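# Swap the empty shelf bin for the parts-filled bin

## Task

Remove the empty open bin from its shelf slot and stand it upright on the table. Then slide the open bin holding parts, currently on the table, into that slot with its open side facing outward and all its parts still inside. The board overhead is low, so tilting the bin may be needed. It must sit fully behind the shelf's front lip, and the parts in the other bins must stay in their own bins. Finally release the bin and pull the grippers away. Everything must stay in place on its own; anything held there only by the robot does not count.

## Robot and tools

Robot: two FANUC CRX arms, left_arm and right_arm, each with a Robotiq 140 two-finger gripper. Their bases sit in the scene frame at (+0.055, +0.355, 0) and (+0.051, -0.389, 0). Scene frame: origin on the tabletop midway between the arms, +x out over the table, +z up, left_arm on the +y side. The arm names say nothing about which side of a camera image they appear on.

Gripper axes: fingers point along the gripper's +z and close along its y. end_effector_position is the spot between the pads when shut. Closed fingertips reach about 33 mm past it, open ones about 9 mm. Closing pushes the tips roughly 24 mm further out, so leave that clearance above any surface.

The row: every command uses rows of 20 numbers covering both arms, even if one arm stays still. The first 10 belong to left_arm and the next 10 to right_arm. Each block is x, y, z, qw, qx, qy, qz, then gripper position, force_limit, speed. x, y, z are an absolute target for end_effector_position, in metres, in the scene frame. The quaternion is an absolute orientation target, scalar w first. The three gripper numbers lie in [-1, 1]. position +1 is wide open (140 mm), about -0.8 brings the pads together, and -1 closes until blocked. force_limit -1, 0, +1 give roughly 14, 60, 107 N. speed -1, 0, +1 give roughly 30, 140, 250 mm/s. A 0 is a real command, so to leave a gripper alone resend its previous three numbers. To keep an arm still, resend the whole pose it reported just before it began to stay. To keep an orientation, resend the exact quaternion you chose, not the drifted one in a result.

execute_actions(actions): a list of actions. Each action is a list of 1 to 15 rows, one row per 1/30 s step. A shorter list repeats its final row until 15 steps are done. An empty list only reports state and images. Each step's pose is clipped to within 70 mm and 16 degrees of the measured gripper pose, so a distant target needs several actions. A target more than 0.6 m from a gripper's start position, along any of that gripper's axes, gets the action refused. A malformed action, or a first action failing that check, rejects the whole call.

move(target, speed, stop_force, blocking): target is one 20-number row. Each gripper follows a straight line to its pose, and both finish together in 0.5 to 10 s. Gripper numbers are applied at the start. speed is in m/s, 0.002 to 0.5, default 0.25; turning is capped at twice that value in rad/s. Paths ignore obstacles and the other arm, lag and may overshoot near a straight arm. stop_force (20 to 80 N, shared by both arms, allowed only after the scene has run 0.2 s) ends an arm's path when it meets resistance; use it with slow speeds for pushes. Don't rely on it while the gripper rotates, and omit it when backing off a contact. blocking=false returns after 0.5 s and cannot be combined with stop_force; afterwards use wait or stop before sending anything else. The result adds a "move:" line with each arm's ending: done, off_target, moving, held, fault or contact, plus limits=paced (pose clipped) or limits=held (steps blocked), and each gripper's distance from its pose.

wait(seconds): 0 to 10; runs the scene with the last commands held, returning early if a move ends. stop(): brakes a running move; fingers keep going. zoom_image(camera, region): camera is cam_head_left, cam_head_right, cam_left_wrist or cam_right_wrist (each 504x504); region is [x0, y0, x1, y1] in pixels from the top-left, no bigger than 504 by 504. read_manual(section): only "licences", moves nothing. finished_scene(scene): ends the scene with that number, irreversibly.

Results: a state line per arm gives gripper position and quaternion in the scene frame; it can be off at long reach. "Hand target" lines show where each controller is heading. "pose unreachable" means the clearance check altered that arm's command. Step readings list positions; HELD marks steps where an arm was held back. Flange force is an estimated outside force, including held weight, with some error; "no reading" means none. object_status: 0 moving, 1 blocked while opening, 2 blocked while closing (a grip, which you want after sending -1), 3 reached target or pads met. position_measured runs from 3 (open) to 230 (pads touching). To squeeze harder while at status 2, raise force_limit and switch position between -1 and -0.98.

Hazards: a joint torque at its load limit (147 N m waist, shoulder, elbow; 36.8 N m for the three wrist joints, held weight included) or any outside force of 150 N faults that arm: it goes limp for 10 s and skips the rest of the call. The arms are stiff, so aiming even slightly past a firm contact can fault. MOTOR HOT warns of heating; an OVER-TEMPERATURE FAULT brakes the arm. Keep the arms from hitting each other. Nothing may leave the table. Avoid drops, slips, slams and forceful shoves. Held parts may be tugged briefly. The simulation keeps running while you compose a reply, with the robot holding its last command.

Each tool is called after "Emit:" as name(argument=value, ...), one argument or row to a line, values as JSON.

## Session

Emit:
execute_actions(
  actions=[],
)

Scene clock: 0.00 s.
left_arm: end_effector_position=(+0.4277, -0.1749, +0.1525) position_measured=3 object_status=3 end_effector_quat_wxyz=(+0.312, +0.646, -0.621, +0.316) | right_arm: end_effector_position=(+0.6770, -0.3046, +0.2320) position_measured=3 object_status=3 end_effector_quat_wxyz=(-0.087, +0.374, +0.911, +0.149)
Joint positions: left_arm=[-0.434  0.125 -0.686  1.416 -0.742 -0.53 ] | right_arm=[ 0.322  0.508  0.668 -0.351 -1.72  -2.541]
Joint velocities: left_arm=[-0.001  0.    -0.    -0.001 -0.     0.   ] | right_arm=[ 0.     0.     0.001  0.    -0.     0.001]
Flange force (N, the push that the arm receives, along the gripper's own x y z axes): no reading
Hand target (left_arm): +0.428, -0.175, +0.153; +0.312, +0.646, -0.621, +0.316
Hand target (right_arm): +0.677, -0.305, +0.232; -0.087, +0.374, +0.911, +0.149

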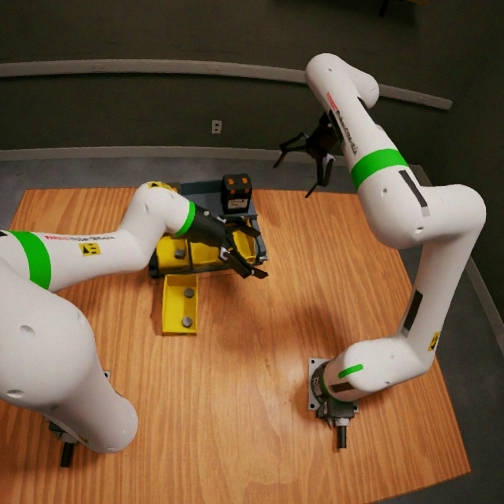

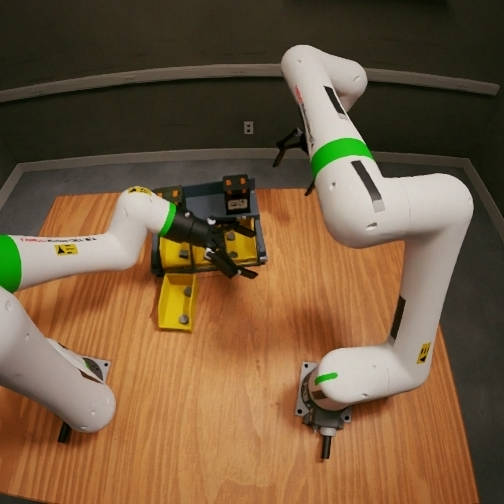

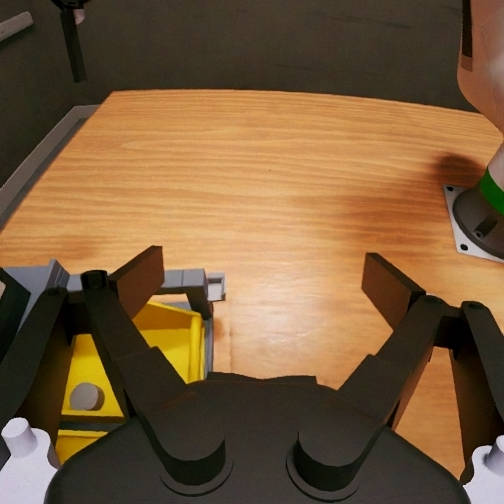

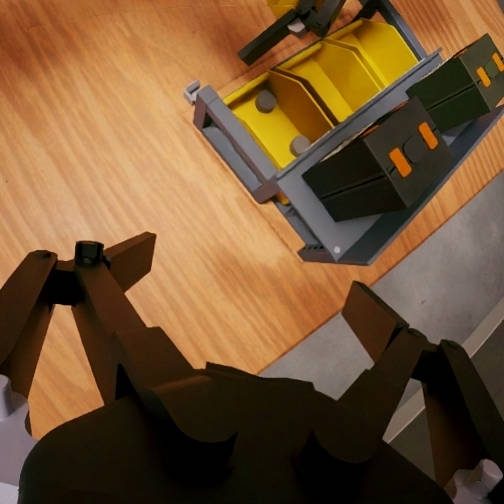

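Emit:
move(
  target=[0.40,0.06,0.36,0,0.707,-0.707,0,1,0,0,0.6,-0.45,0.3,-0.087,0.374,0.911,0.149,1,0,0],
)

Emit:
zoom_image(
  camera="cam_head_right",
  region=[120,160,300,340],
)

Scene clock: 3.63 s.
left_arm: end_effector_position=(+0.4002, +0.0590, +0.3604) position_measured=3 object_status=3 end_effector_quat_wxyz=(-0.000, +0.707, -0.708, +0.001) | right_arm: end_effector_position=(+0.5999, -0.4500, +0.2997) position_measured=3 object_status=3 end_effector_quat_wxyz=(-0.087, +0.374, +0.911, +0.149)
Joint positions: left_arm=[-0.304  0.056  0.344  0.001 -1.857  0.417] | right_arm=[ 0.084  0.385  0.653 -0.356 -1.904 -2.353]
Joint velocities: left_arm=[-0.    -0.001  0.002 -0.001 -0.002 -0.   ] | right_arm=[ 0.    -0.    -0.001  0.     0.    -0.001]
Flange force (N, the push that the arm receives, along the gripper's own x y z axes): left_arm=[2.2 -7.9 -9.8] | right_arm=[-4.8 2.0 -5.5]
Hand target (left_arm): +0.400, +0.059, +0.360; -0.000, +0.707, -0.708, +0.001
Hand target (right_arm): +0.600, -0.450, +0.300; -0.087, +0.374, +0.911, +0.149
Off the commanded pose (left_arm): 0.001 m, 0 deg.
Off the commanded pose (right_arm): 0.000 m, 0 deg.
move: done

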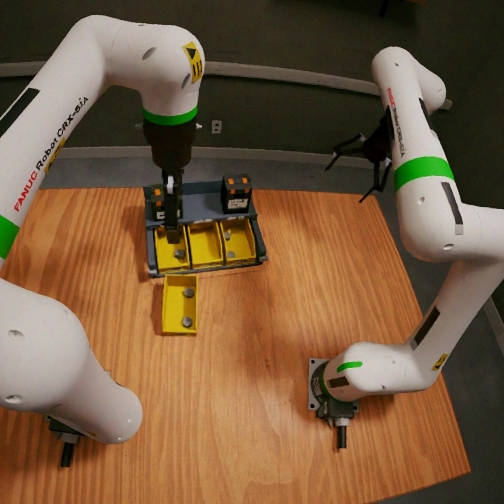

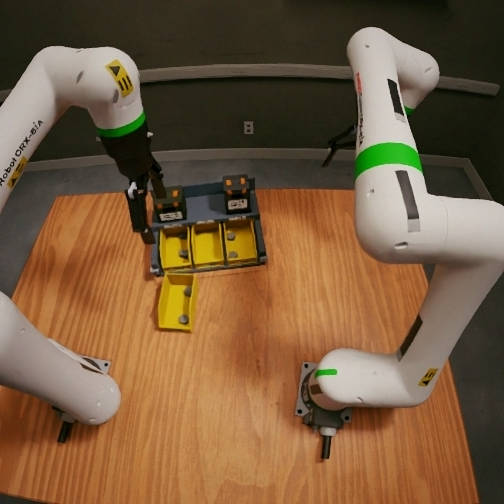

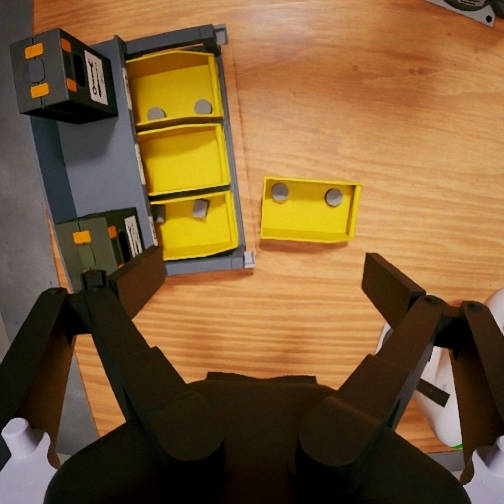

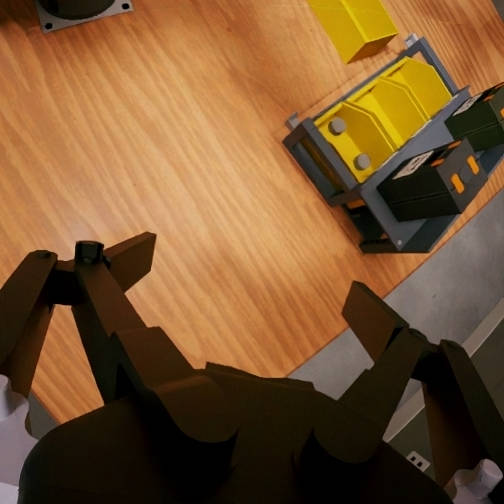

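Region (120, 160, 300, 340) of cam_head_right's 504x504 image, scaled by 2.800, with more detail than that image has.

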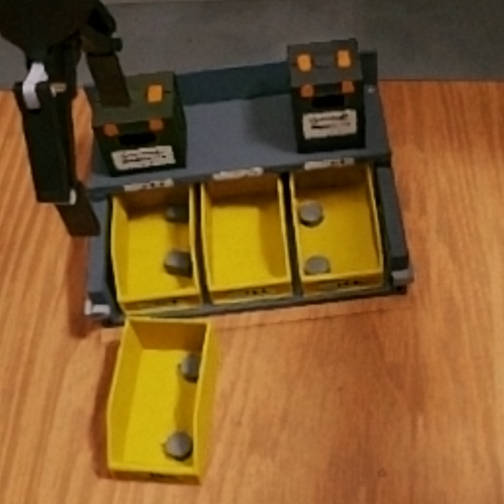

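Emit:
move(
  target=[0.465,-0.03,0.15,0,0.755,-0.656,0,-0.3,0,0,0.42,-0.42,0.12,0.5,-0.5,0.5,0.5,1,0,0],
)

Scene clock: 10.30 s.
left_arm: end_effector_position=(+0.4644, -0.0299, +0.1499) position_measured=167 object_status=3 end_effector_quat_wxyz=(-0.000, +0.755, -0.656, -0.000) | right_arm: end_effector_position=(+0.4208, -0.4206, +0.1192) position_measured=3 object_status=3 end_effector_quat_wxyz=(-0.498, +0.500, -0.502, -0.500)
Joint positions: left_arm=[-0.407  0.304  0.141 -0.    -1.408  0.662] | right_arm=[-0.508  0.746  0.042 -1.074 -2.077  0.833]
Joint velocities: left_arm=[ 0.    -0.001  0.     0.001 -0.     0.   ] | right_arm=[ 0.     0.001 -0.002  0.    -0.     0.001]
Flange force (N, the push that the arm receives, along the gripper's own x y z axes): left_arm=[4.8 -5.7 -4.6] | right_arm=[1.2 -3.8 -3.6]
Hand target (left_arm): +0.464, -0.030, +0.150; -0.000, +0.755, -0.656, -0.000
Hand target (right_arm): +0.421, -0.421, +0.119; +0.498, -0.500, +0.502, +0.500
Off the commanded pose (left_arm): 0.001 m, 0 deg.
Off the commanded pose (right_arm): 0.001 m, 0 deg.
move: done

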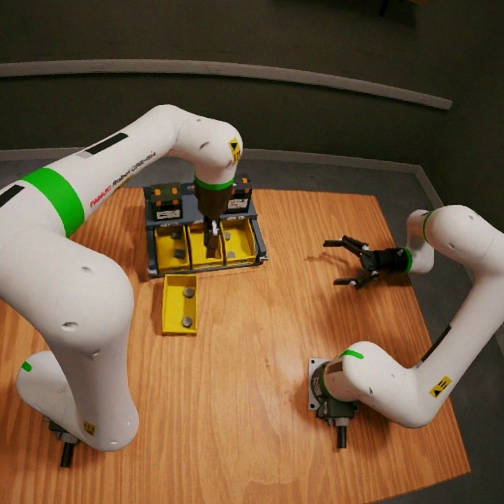

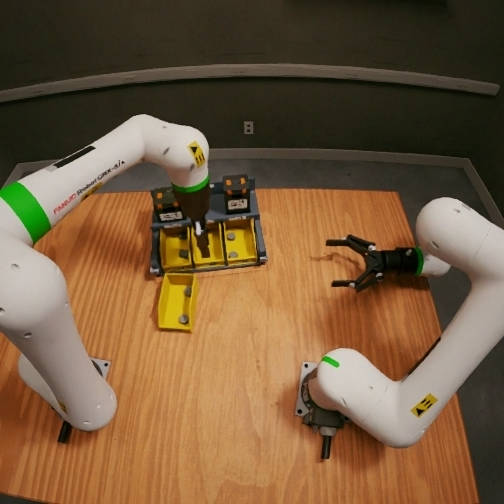

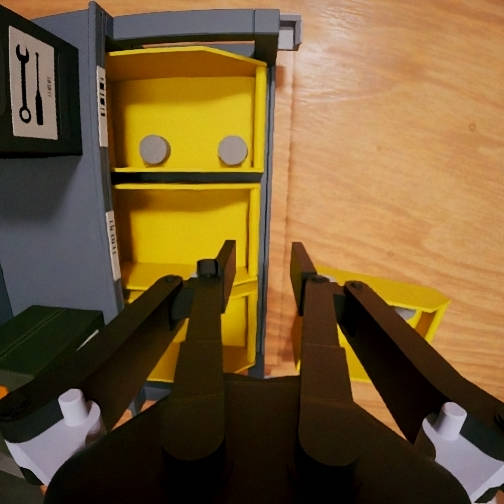

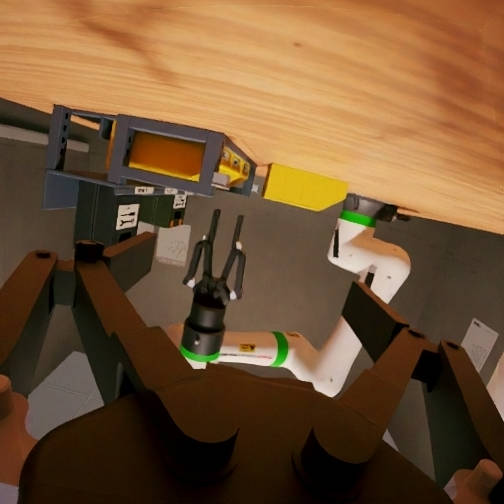

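Emit:
move(
  target=[0.47,-0.018,0.085,0,0.745,-0.667,0,-0.4,0,0,0.42,-0.36,0.12,0.5,-0.5,0.5,0.5,1,0,0],
  speed=0.05,
)

Emit:
zoom_image(
  camera="cam_right_wrist",
  region=[100,80,360,260],
)

Scene clock: 12.83 s.
left_arm: end_effector_position=(+0.4699, -0.0179, +0.0850) position_measured=179 object_status=3 end_effector_quat_wxyz=(-0.000, +0.745, -0.667, +0.000) | right_arm: end_effector_position=(+0.4201, -0.3600, +0.1200) position_measured=3 object_status=3 end_effector_quat_wxyz=(-0.500, +0.500, -0.500, -0.500)
Joint positions: left_arm=[-0.383  0.331  0.021 -0.    -1.261  0.608] | right_arm=[-0.425  0.688 -0.076 -1.12  -1.998  0.863]
Joint velocities: left_arm=[-0.001  0.001  0.     0.     0.    -0.   ] | right_arm=[ 0.001 -0.     0.001 -0.    -0.    -0.001]
Flange force (N, the push that the arm receives, along the gripper's own x y z axes): left_arm=[4.6 -6.2 -3.1] | right_arm=[2.3 -2.9 -3.2]
Hand target (left_arm): +0.470, -0.018, +0.085; -0.000, +0.745, -0.667, +0.000
Hand target (right_arm): +0.420, -0.360, +0.120; +0.500, -0.500, +0.500, +0.500
Off the commanded pose (left_arm): 0.000 m, 0 deg.
Off the commanded pose (right_arm): 0.000 m, 0 deg.
move: done

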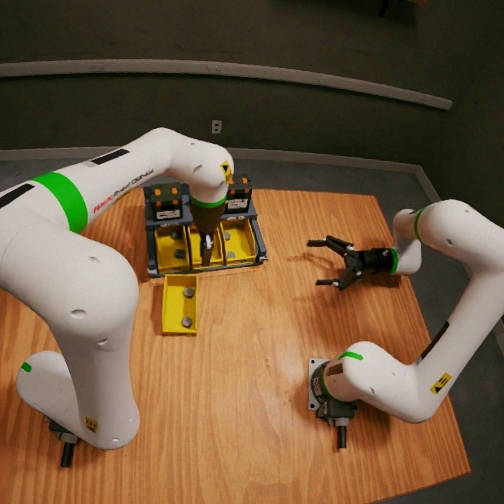

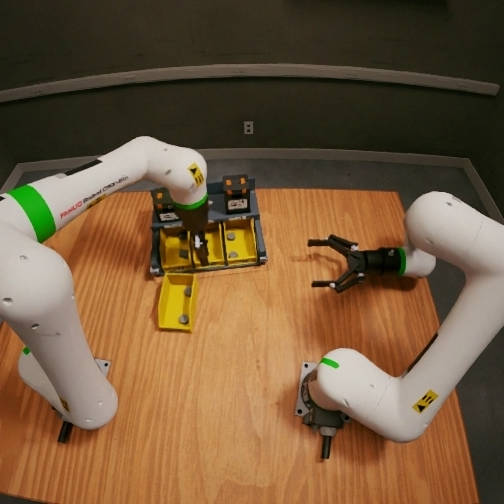

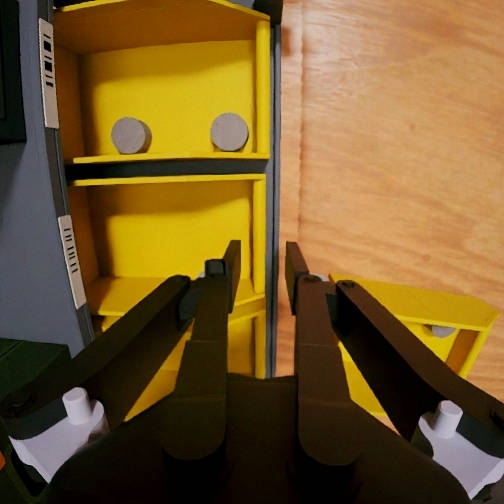

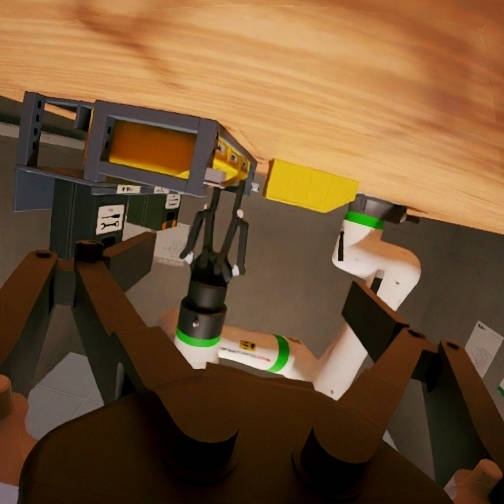

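Region (100, 80, 360, 260) of cam_right_wrist's 504x504 image, scaled by 1.938, with more detail than that image has; it fills the top 349 rows of this view, and the rest is white.

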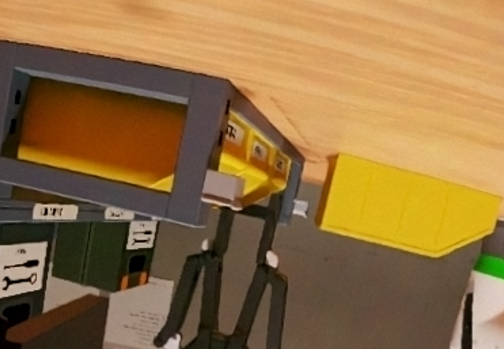

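Emit:
move(
  target=[0.472,-0.018,0.062,0,0.745,-0.667,0,-0.5,0,0,0.42,-0.36,0.12,0.5,-0.5,0.5,0.5,1,0,0],
  speed=0.02,
  stop_force=20,
)

Emit:
zoom_image(
  camera="cam_right_wrist",
  region=[180,110,300,230],
)

Scene clock: 15.20 s.
left_arm: end_effector_position=(+0.4720, -0.0180, +0.0620) position_measured=192 object_status=3 end_effector_quat_wxyz=(-0.000, +0.745, -0.667, +0.000) | right_arm: end_effector_position=(+0.4200, -0.3600, +0.1200) position_measured=3 object_status=3 end_effector_quat_wxyz=(-0.500, +0.500, -0.500, -0.500)
Joint positions: left_arm=[-0.381  0.353 -0.006  0.    -1.212  0.606] | right_arm=[-0.425  0.687 -0.077 -1.119 -1.998  0.863]
Joint velocities: left_arm=[-0.     0.001 -0.001 -0.     0.    -0.   ] | right_arm=[-0.     0.    -0.001  0.    -0.    -0.   ]
Flange force (N, the push that the arm receives, along the gripper's own x y z axes): left_arm=[5.8 -7.3 -3.7] | right_arm=[2.5 -4.2 -5.0]
Hand target (left_arm): +0.472, -0.018, +0.062; -0.000, +0.745, -0.667, -0.000
Hand target (right_arm): +0.420, -0.360, +0.120; +0.500, -0.500, +0.500, +0.500
Off the commanded pose (left_arm): 0.000 m, 0 deg.
Off the commanded pose (right_arm): 0.000 m, 0 deg.
move: done

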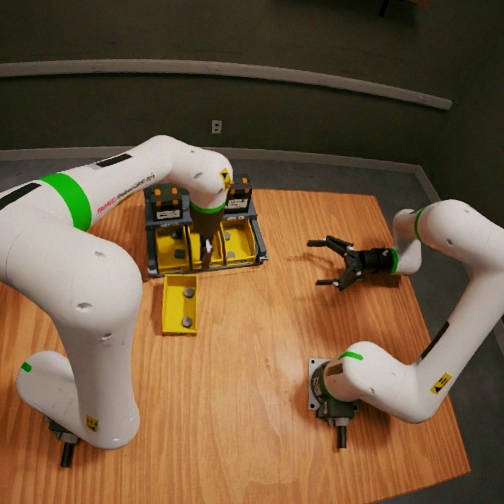

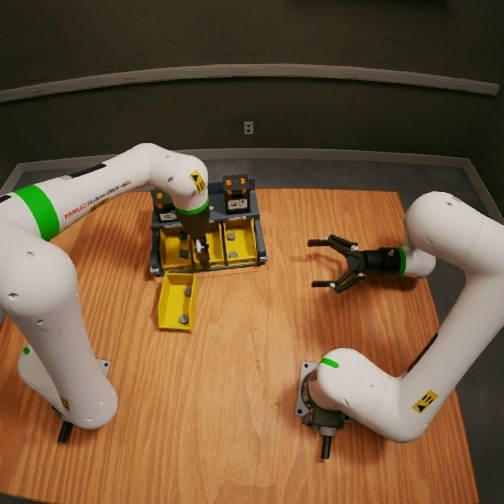

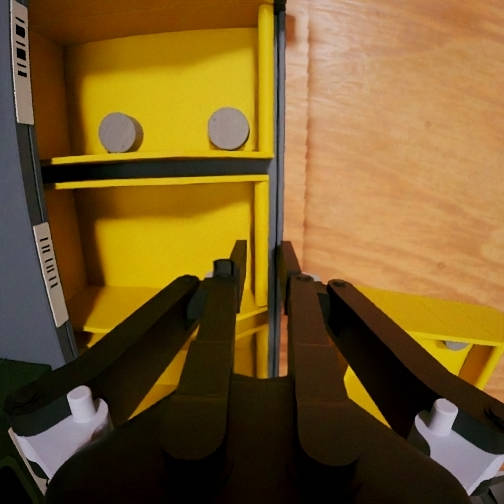

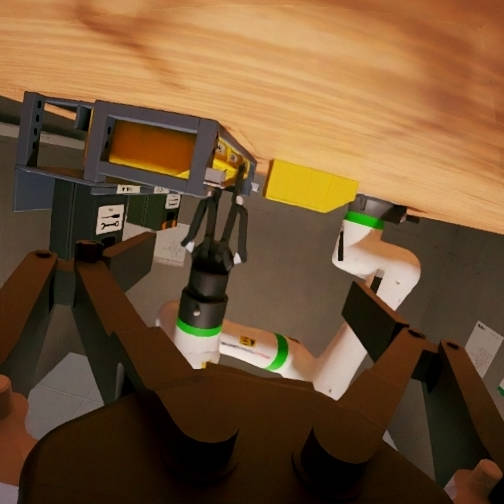

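Region (180, 110, 300, 230) of cam_right_wrist's 504x504 image, scaled by 4.200, with more detail than that image has.

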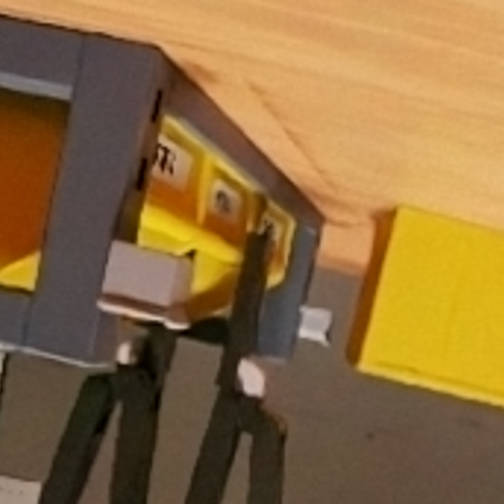

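Emit:
move(
  target=[0.4725,-0.023,0.055,0,0.745,-0.667,0,-0.5,0,0,0.42,-0.36,0.12,0.5,-0.5,0.5,0.5,1,0,0],
  speed=0.02,
)

Emit:
move(
  target=[0.4725,-0.023,0.055,0,0.745,-0.667,0,-1,0.5,-0.5,0.42,-0.36,0.12,0.5,-0.5,0.5,0.5,1,0,0],
)

Emit:
move(
  target=[0.476,-0.023,0.08,0.052,0.743,-0.665,-0.047,-1,0.5,-0.5,0.42,-0.36,0.12,0.5,-0.5,0.5,0.5,1,0,0],
  speed=0.03,
)

Emit:
move(
  target=[0.426,-0.0285,0.088,0.052,0.743,-0.665,-0.047,-1,0.5,-0.5,0.42,-0.36,0.12,0.5,-0.5,0.5,0.5,1,0,0],
  speed=0.02,
  stop_force=25,
)

Emit:
zoom_image(
  camera="cam_right_wrist",
  region=[100,80,360,260],
)

Scene clock: 19.70 s.
left_arm: end_effector_position=(+0.4725, -0.0230, +0.0550) position_measured=192 object_status=3 end_effector_quat_wxyz=(-0.000, +0.745, -0.667, -0.000) | right_arm: end_effector_position=(+0.4200, -0.3600, +0.1200) position_measured=3 object_status=3 end_effector_quat_wxyz=(-0.500, +0.500, -0.500, -0.500)
Joint positions: left_arm=[-0.388  0.368 -0.003 -0.    -1.199  0.613] | right_arm=[-0.425  0.687 -0.077 -1.119 -1.998  0.863]
Joint velocities: left_arm=[-0.    -0.001  0.     0.     0.     0.   ] | right_arm=[ 0.001 -0.     0.001 -0.    -0.    -0.001]
Flange force (N, the push that the arm receives, along the gripper's own x y z axes): left_arm=[4.3 -6.7 -3.8] | right_arm=[2.3 -4.7 -2.3]
Hand target (left_arm): +0.472, -0.023, +0.055; -0.000, +0.745, -0.667, -0.000
Hand target (right_arm): +0.420, -0.360, +0.120; +0.500, -0.500, +0.500, +0.500
Off the commanded pose (left_arm): 0.000 m, 0 deg.
Off the commanded pose (right_arm): 0.000 m, 0 deg.
move: done

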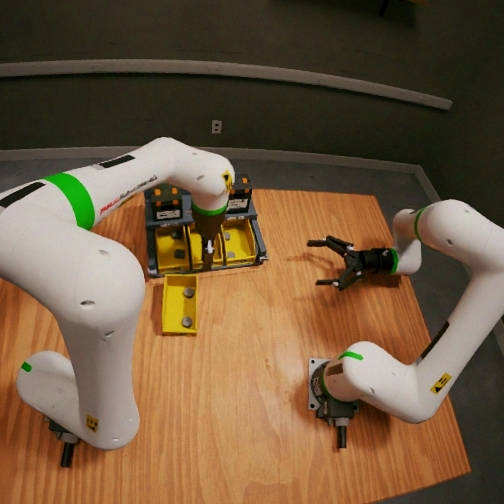

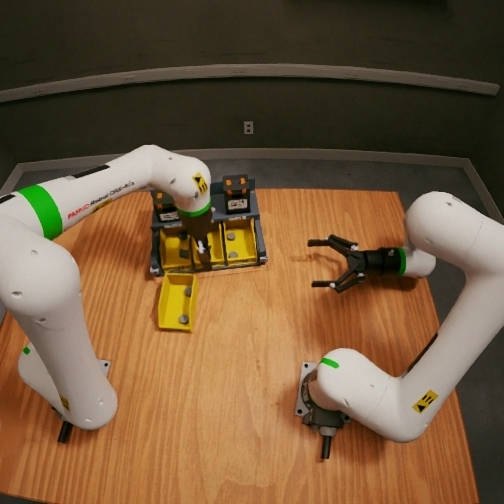

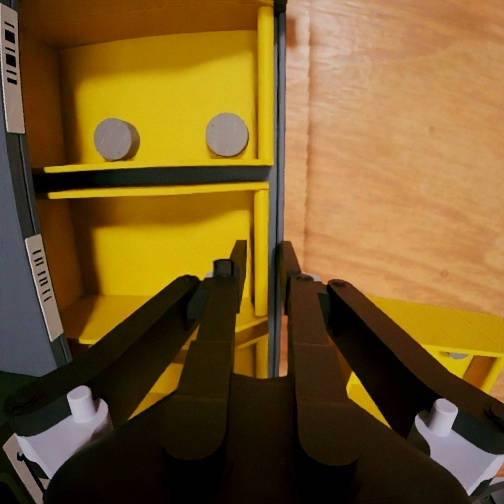

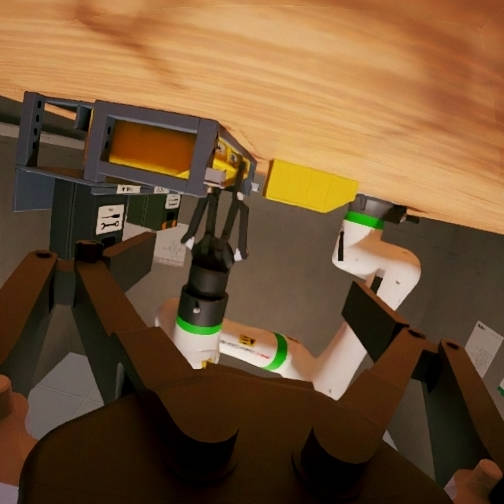

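Scene clock: 20.40 s.
left_arm: end_effector_position=(+0.4725, -0.0230, +0.0550) position_measured=222 object_status=2 end_effector_quat_wxyz=(-0.000, +0.745, -0.667, +0.000) | right_arm: end_effector_position=(+0.4200, -0.3600, +0.1200) position_measured=3 object_status=3 end_effector_quat_wxyz=(-0.500, +0.500, -0.500, -0.500)
Joint positions: left_arm=[-0.389  0.368 -0.003 -0.    -1.199  0.614] | right_arm=[-0.425  0.687 -0.077 -1.119 -1.998  0.863]
Joint velocities: left_arm=[-0.    -0.001  0.    -0.    -0.     0.   ] | right_arm=[ 0.     0.     0.002  0.     0.    -0.001]
Flange force (N, the push that the arm receives, along the gripper's own x y z axes): left_arm=[3.4 -6.8 -14.5] | right_arm=[-0.6 -1.6 -1.6]
Hand target (left_arm): +0.472, -0.023, +0.055; -0.000, +0.745, -0.667, +0.000
Hand target (right_arm): +0.420, -0.360, +0.120; +0.500, -0.500, +0.500, +0.500
Off the commanded pose (left_arm): 0.000 m, 0 deg.
Off the commanded pose (right_arm): 0.000 m, 0 deg.
move: done

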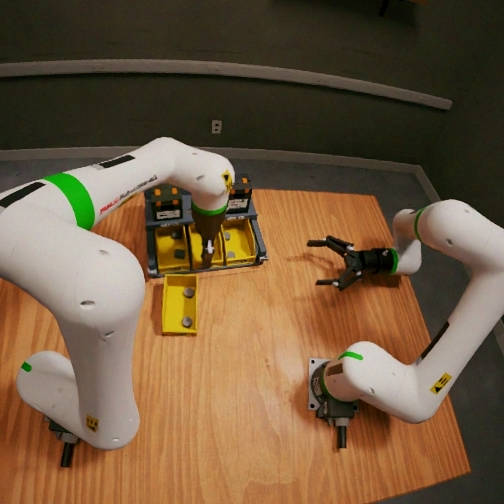

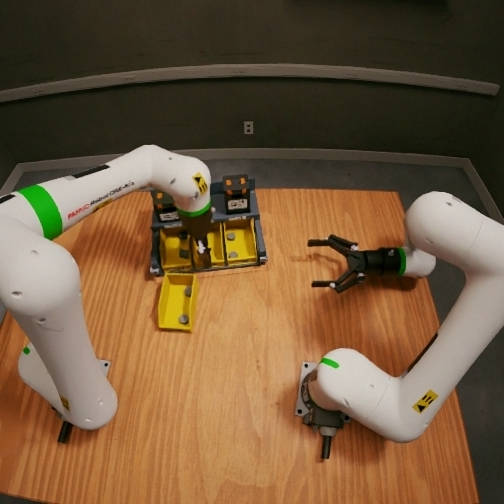

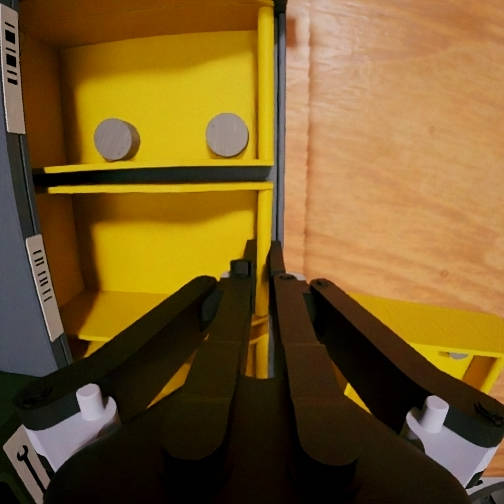

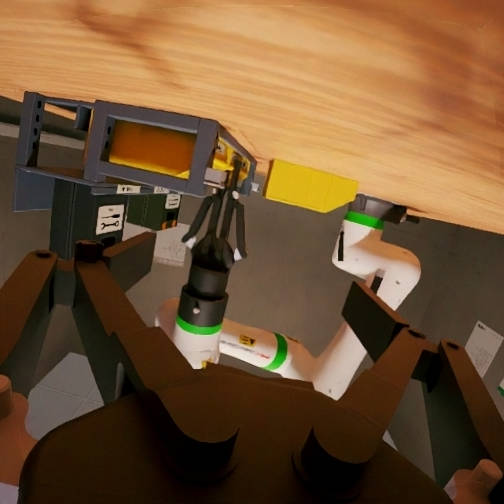

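Scene clock: 22.97 s.
left_arm: end_effector_position=(+0.4761, -0.0231, +0.0801) position_measured=222 object_status=2 end_effector_quat_wxyz=(+0.052, +0.743, -0.665, -0.047) | right_arm: end_effector_position=(+0.4200, -0.3600, +0.1200) position_measured=3 object_status=3 end_effector_quat_wxyz=(-0.500, +0.500, -0.500, -0.500)
Joint positions: left_arm=[-0.338  0.439  0.126  0.075 -1.378  0.544] | right_arm=[-0.425  0.687 -0.077 -1.119 -1.998  0.863]
Joint velocities: left_arm=[-0.    -0.001  0.001  0.     0.    -0.   ] | right_arm=[-0.001 -0.    -0.     0.    -0.     0.003]
Flange force (N, the push that the arm receives, along the gripper's own x y z axes): left_arm=[5.7 -7.8 -3.5] | right_arm=[1.2 -4.2 -2.5]
Hand target (left_arm): +0.476, -0.023, +0.080; +0.052, +0.743, -0.665, -0.047
Hand target (right_arm): +0.420, -0.360, +0.120; +0.500, -0.500, +0.500, +0.500
Off the commanded pose (left_arm): 0.000 m, 0 deg.
Off the commanded pose (right_arm): 0.000 m, 0 deg.
move: done

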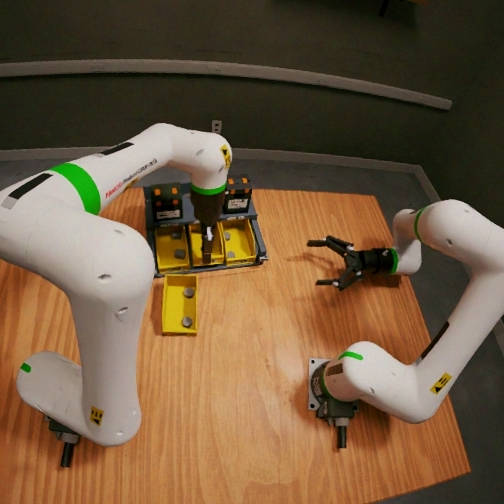

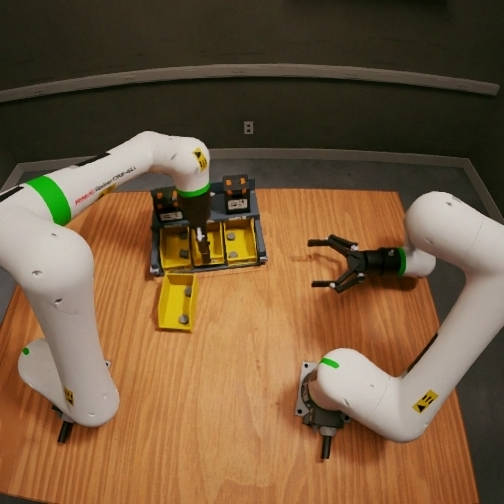

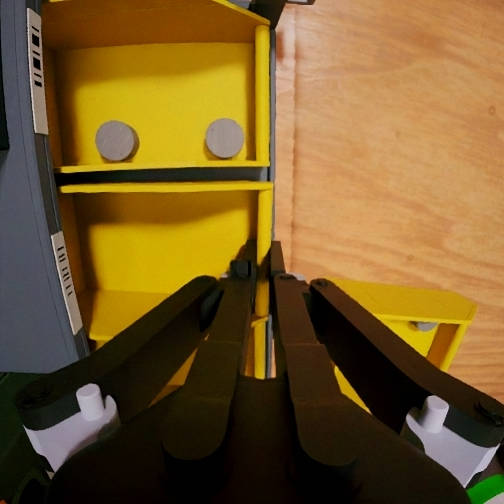

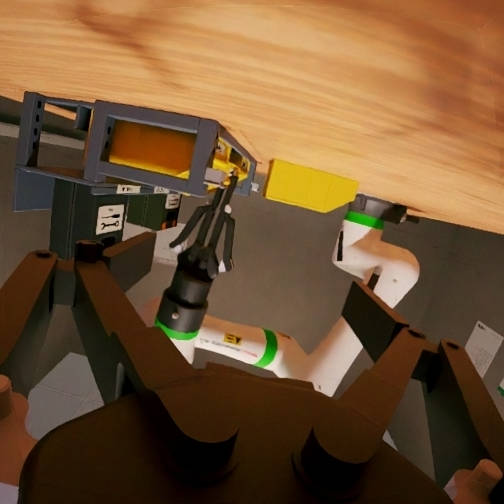

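Scene clock: 25.73 s.
left_arm: end_effector_position=(+0.4260, -0.0284, +0.0880) position_measured=222 object_status=2 end_effector_quat_wxyz=(+0.052, +0.743, -0.665, -0.047) | right_arm: end_effector_position=(+0.4200, -0.3600, +0.1200) position_measured=3 object_status=3 end_effector_quat_wxyz=(-0.500, +0.500, -0.500, -0.500)
Joint positions: left_arm=[-0.387  0.35   0.02   0.082 -1.358  0.59 ] | right_arm=[-0.425  0.687 -0.077 -1.119 -1.998  0.863]
Joint velocities: left_arm=[-0.    -0.001 -0.001 -0.     0.     0.   ] | right_arm=[ 0.    -0.     0.     0.    -0.    -0.001]
Flange force (N, the push that the arm receives, along the gripper's own x y z axes): left_arm=[6.0 -7.8 -4.2] | right_arm=[0.1 -3.6 -3.2]
Hand target (left_arm): +0.426, -0.028, +0.088; +0.052, +0.743, -0.665, -0.047
Hand target (right_arm): +0.420, -0.360, +0.120; +0.500, -0.500, +0.500, +0.500
Off the commanded pose (left_arm): 0.000 m, 0 deg.
Off the commanded pose (right_arm): 0.000 m, 0 deg.
move: done

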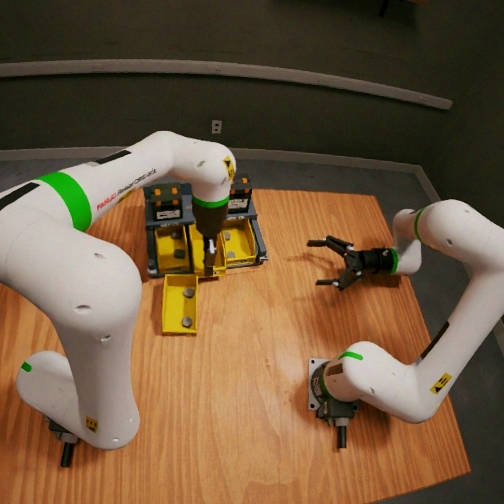

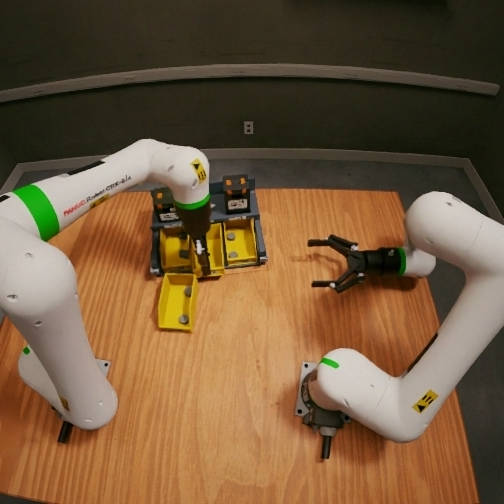

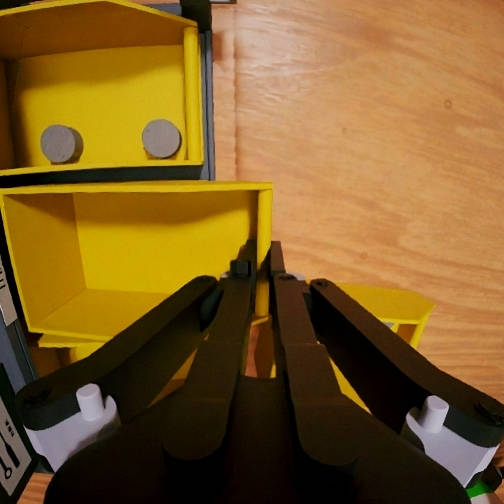

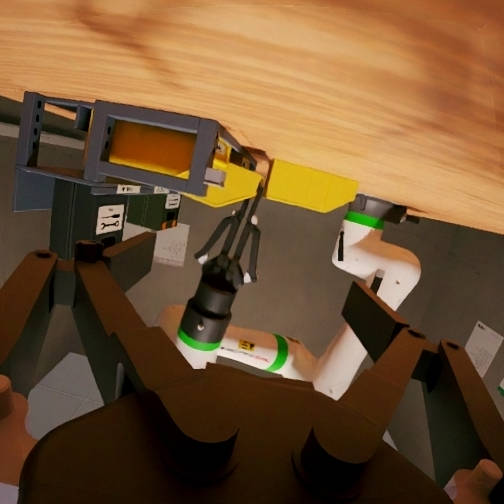

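Region (100, 80, 360, 260) of cam_right_wrist's 504x504 image, scaled by 1.938, with more detail than that image has; it fills the top 349 rows of this view, and the rest is white.

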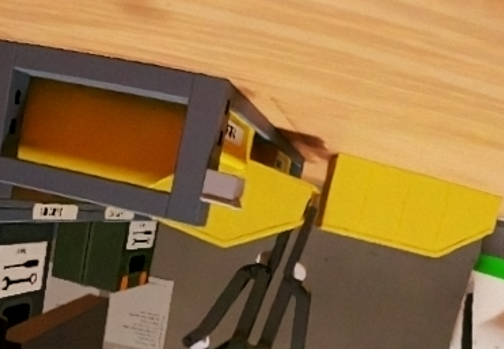

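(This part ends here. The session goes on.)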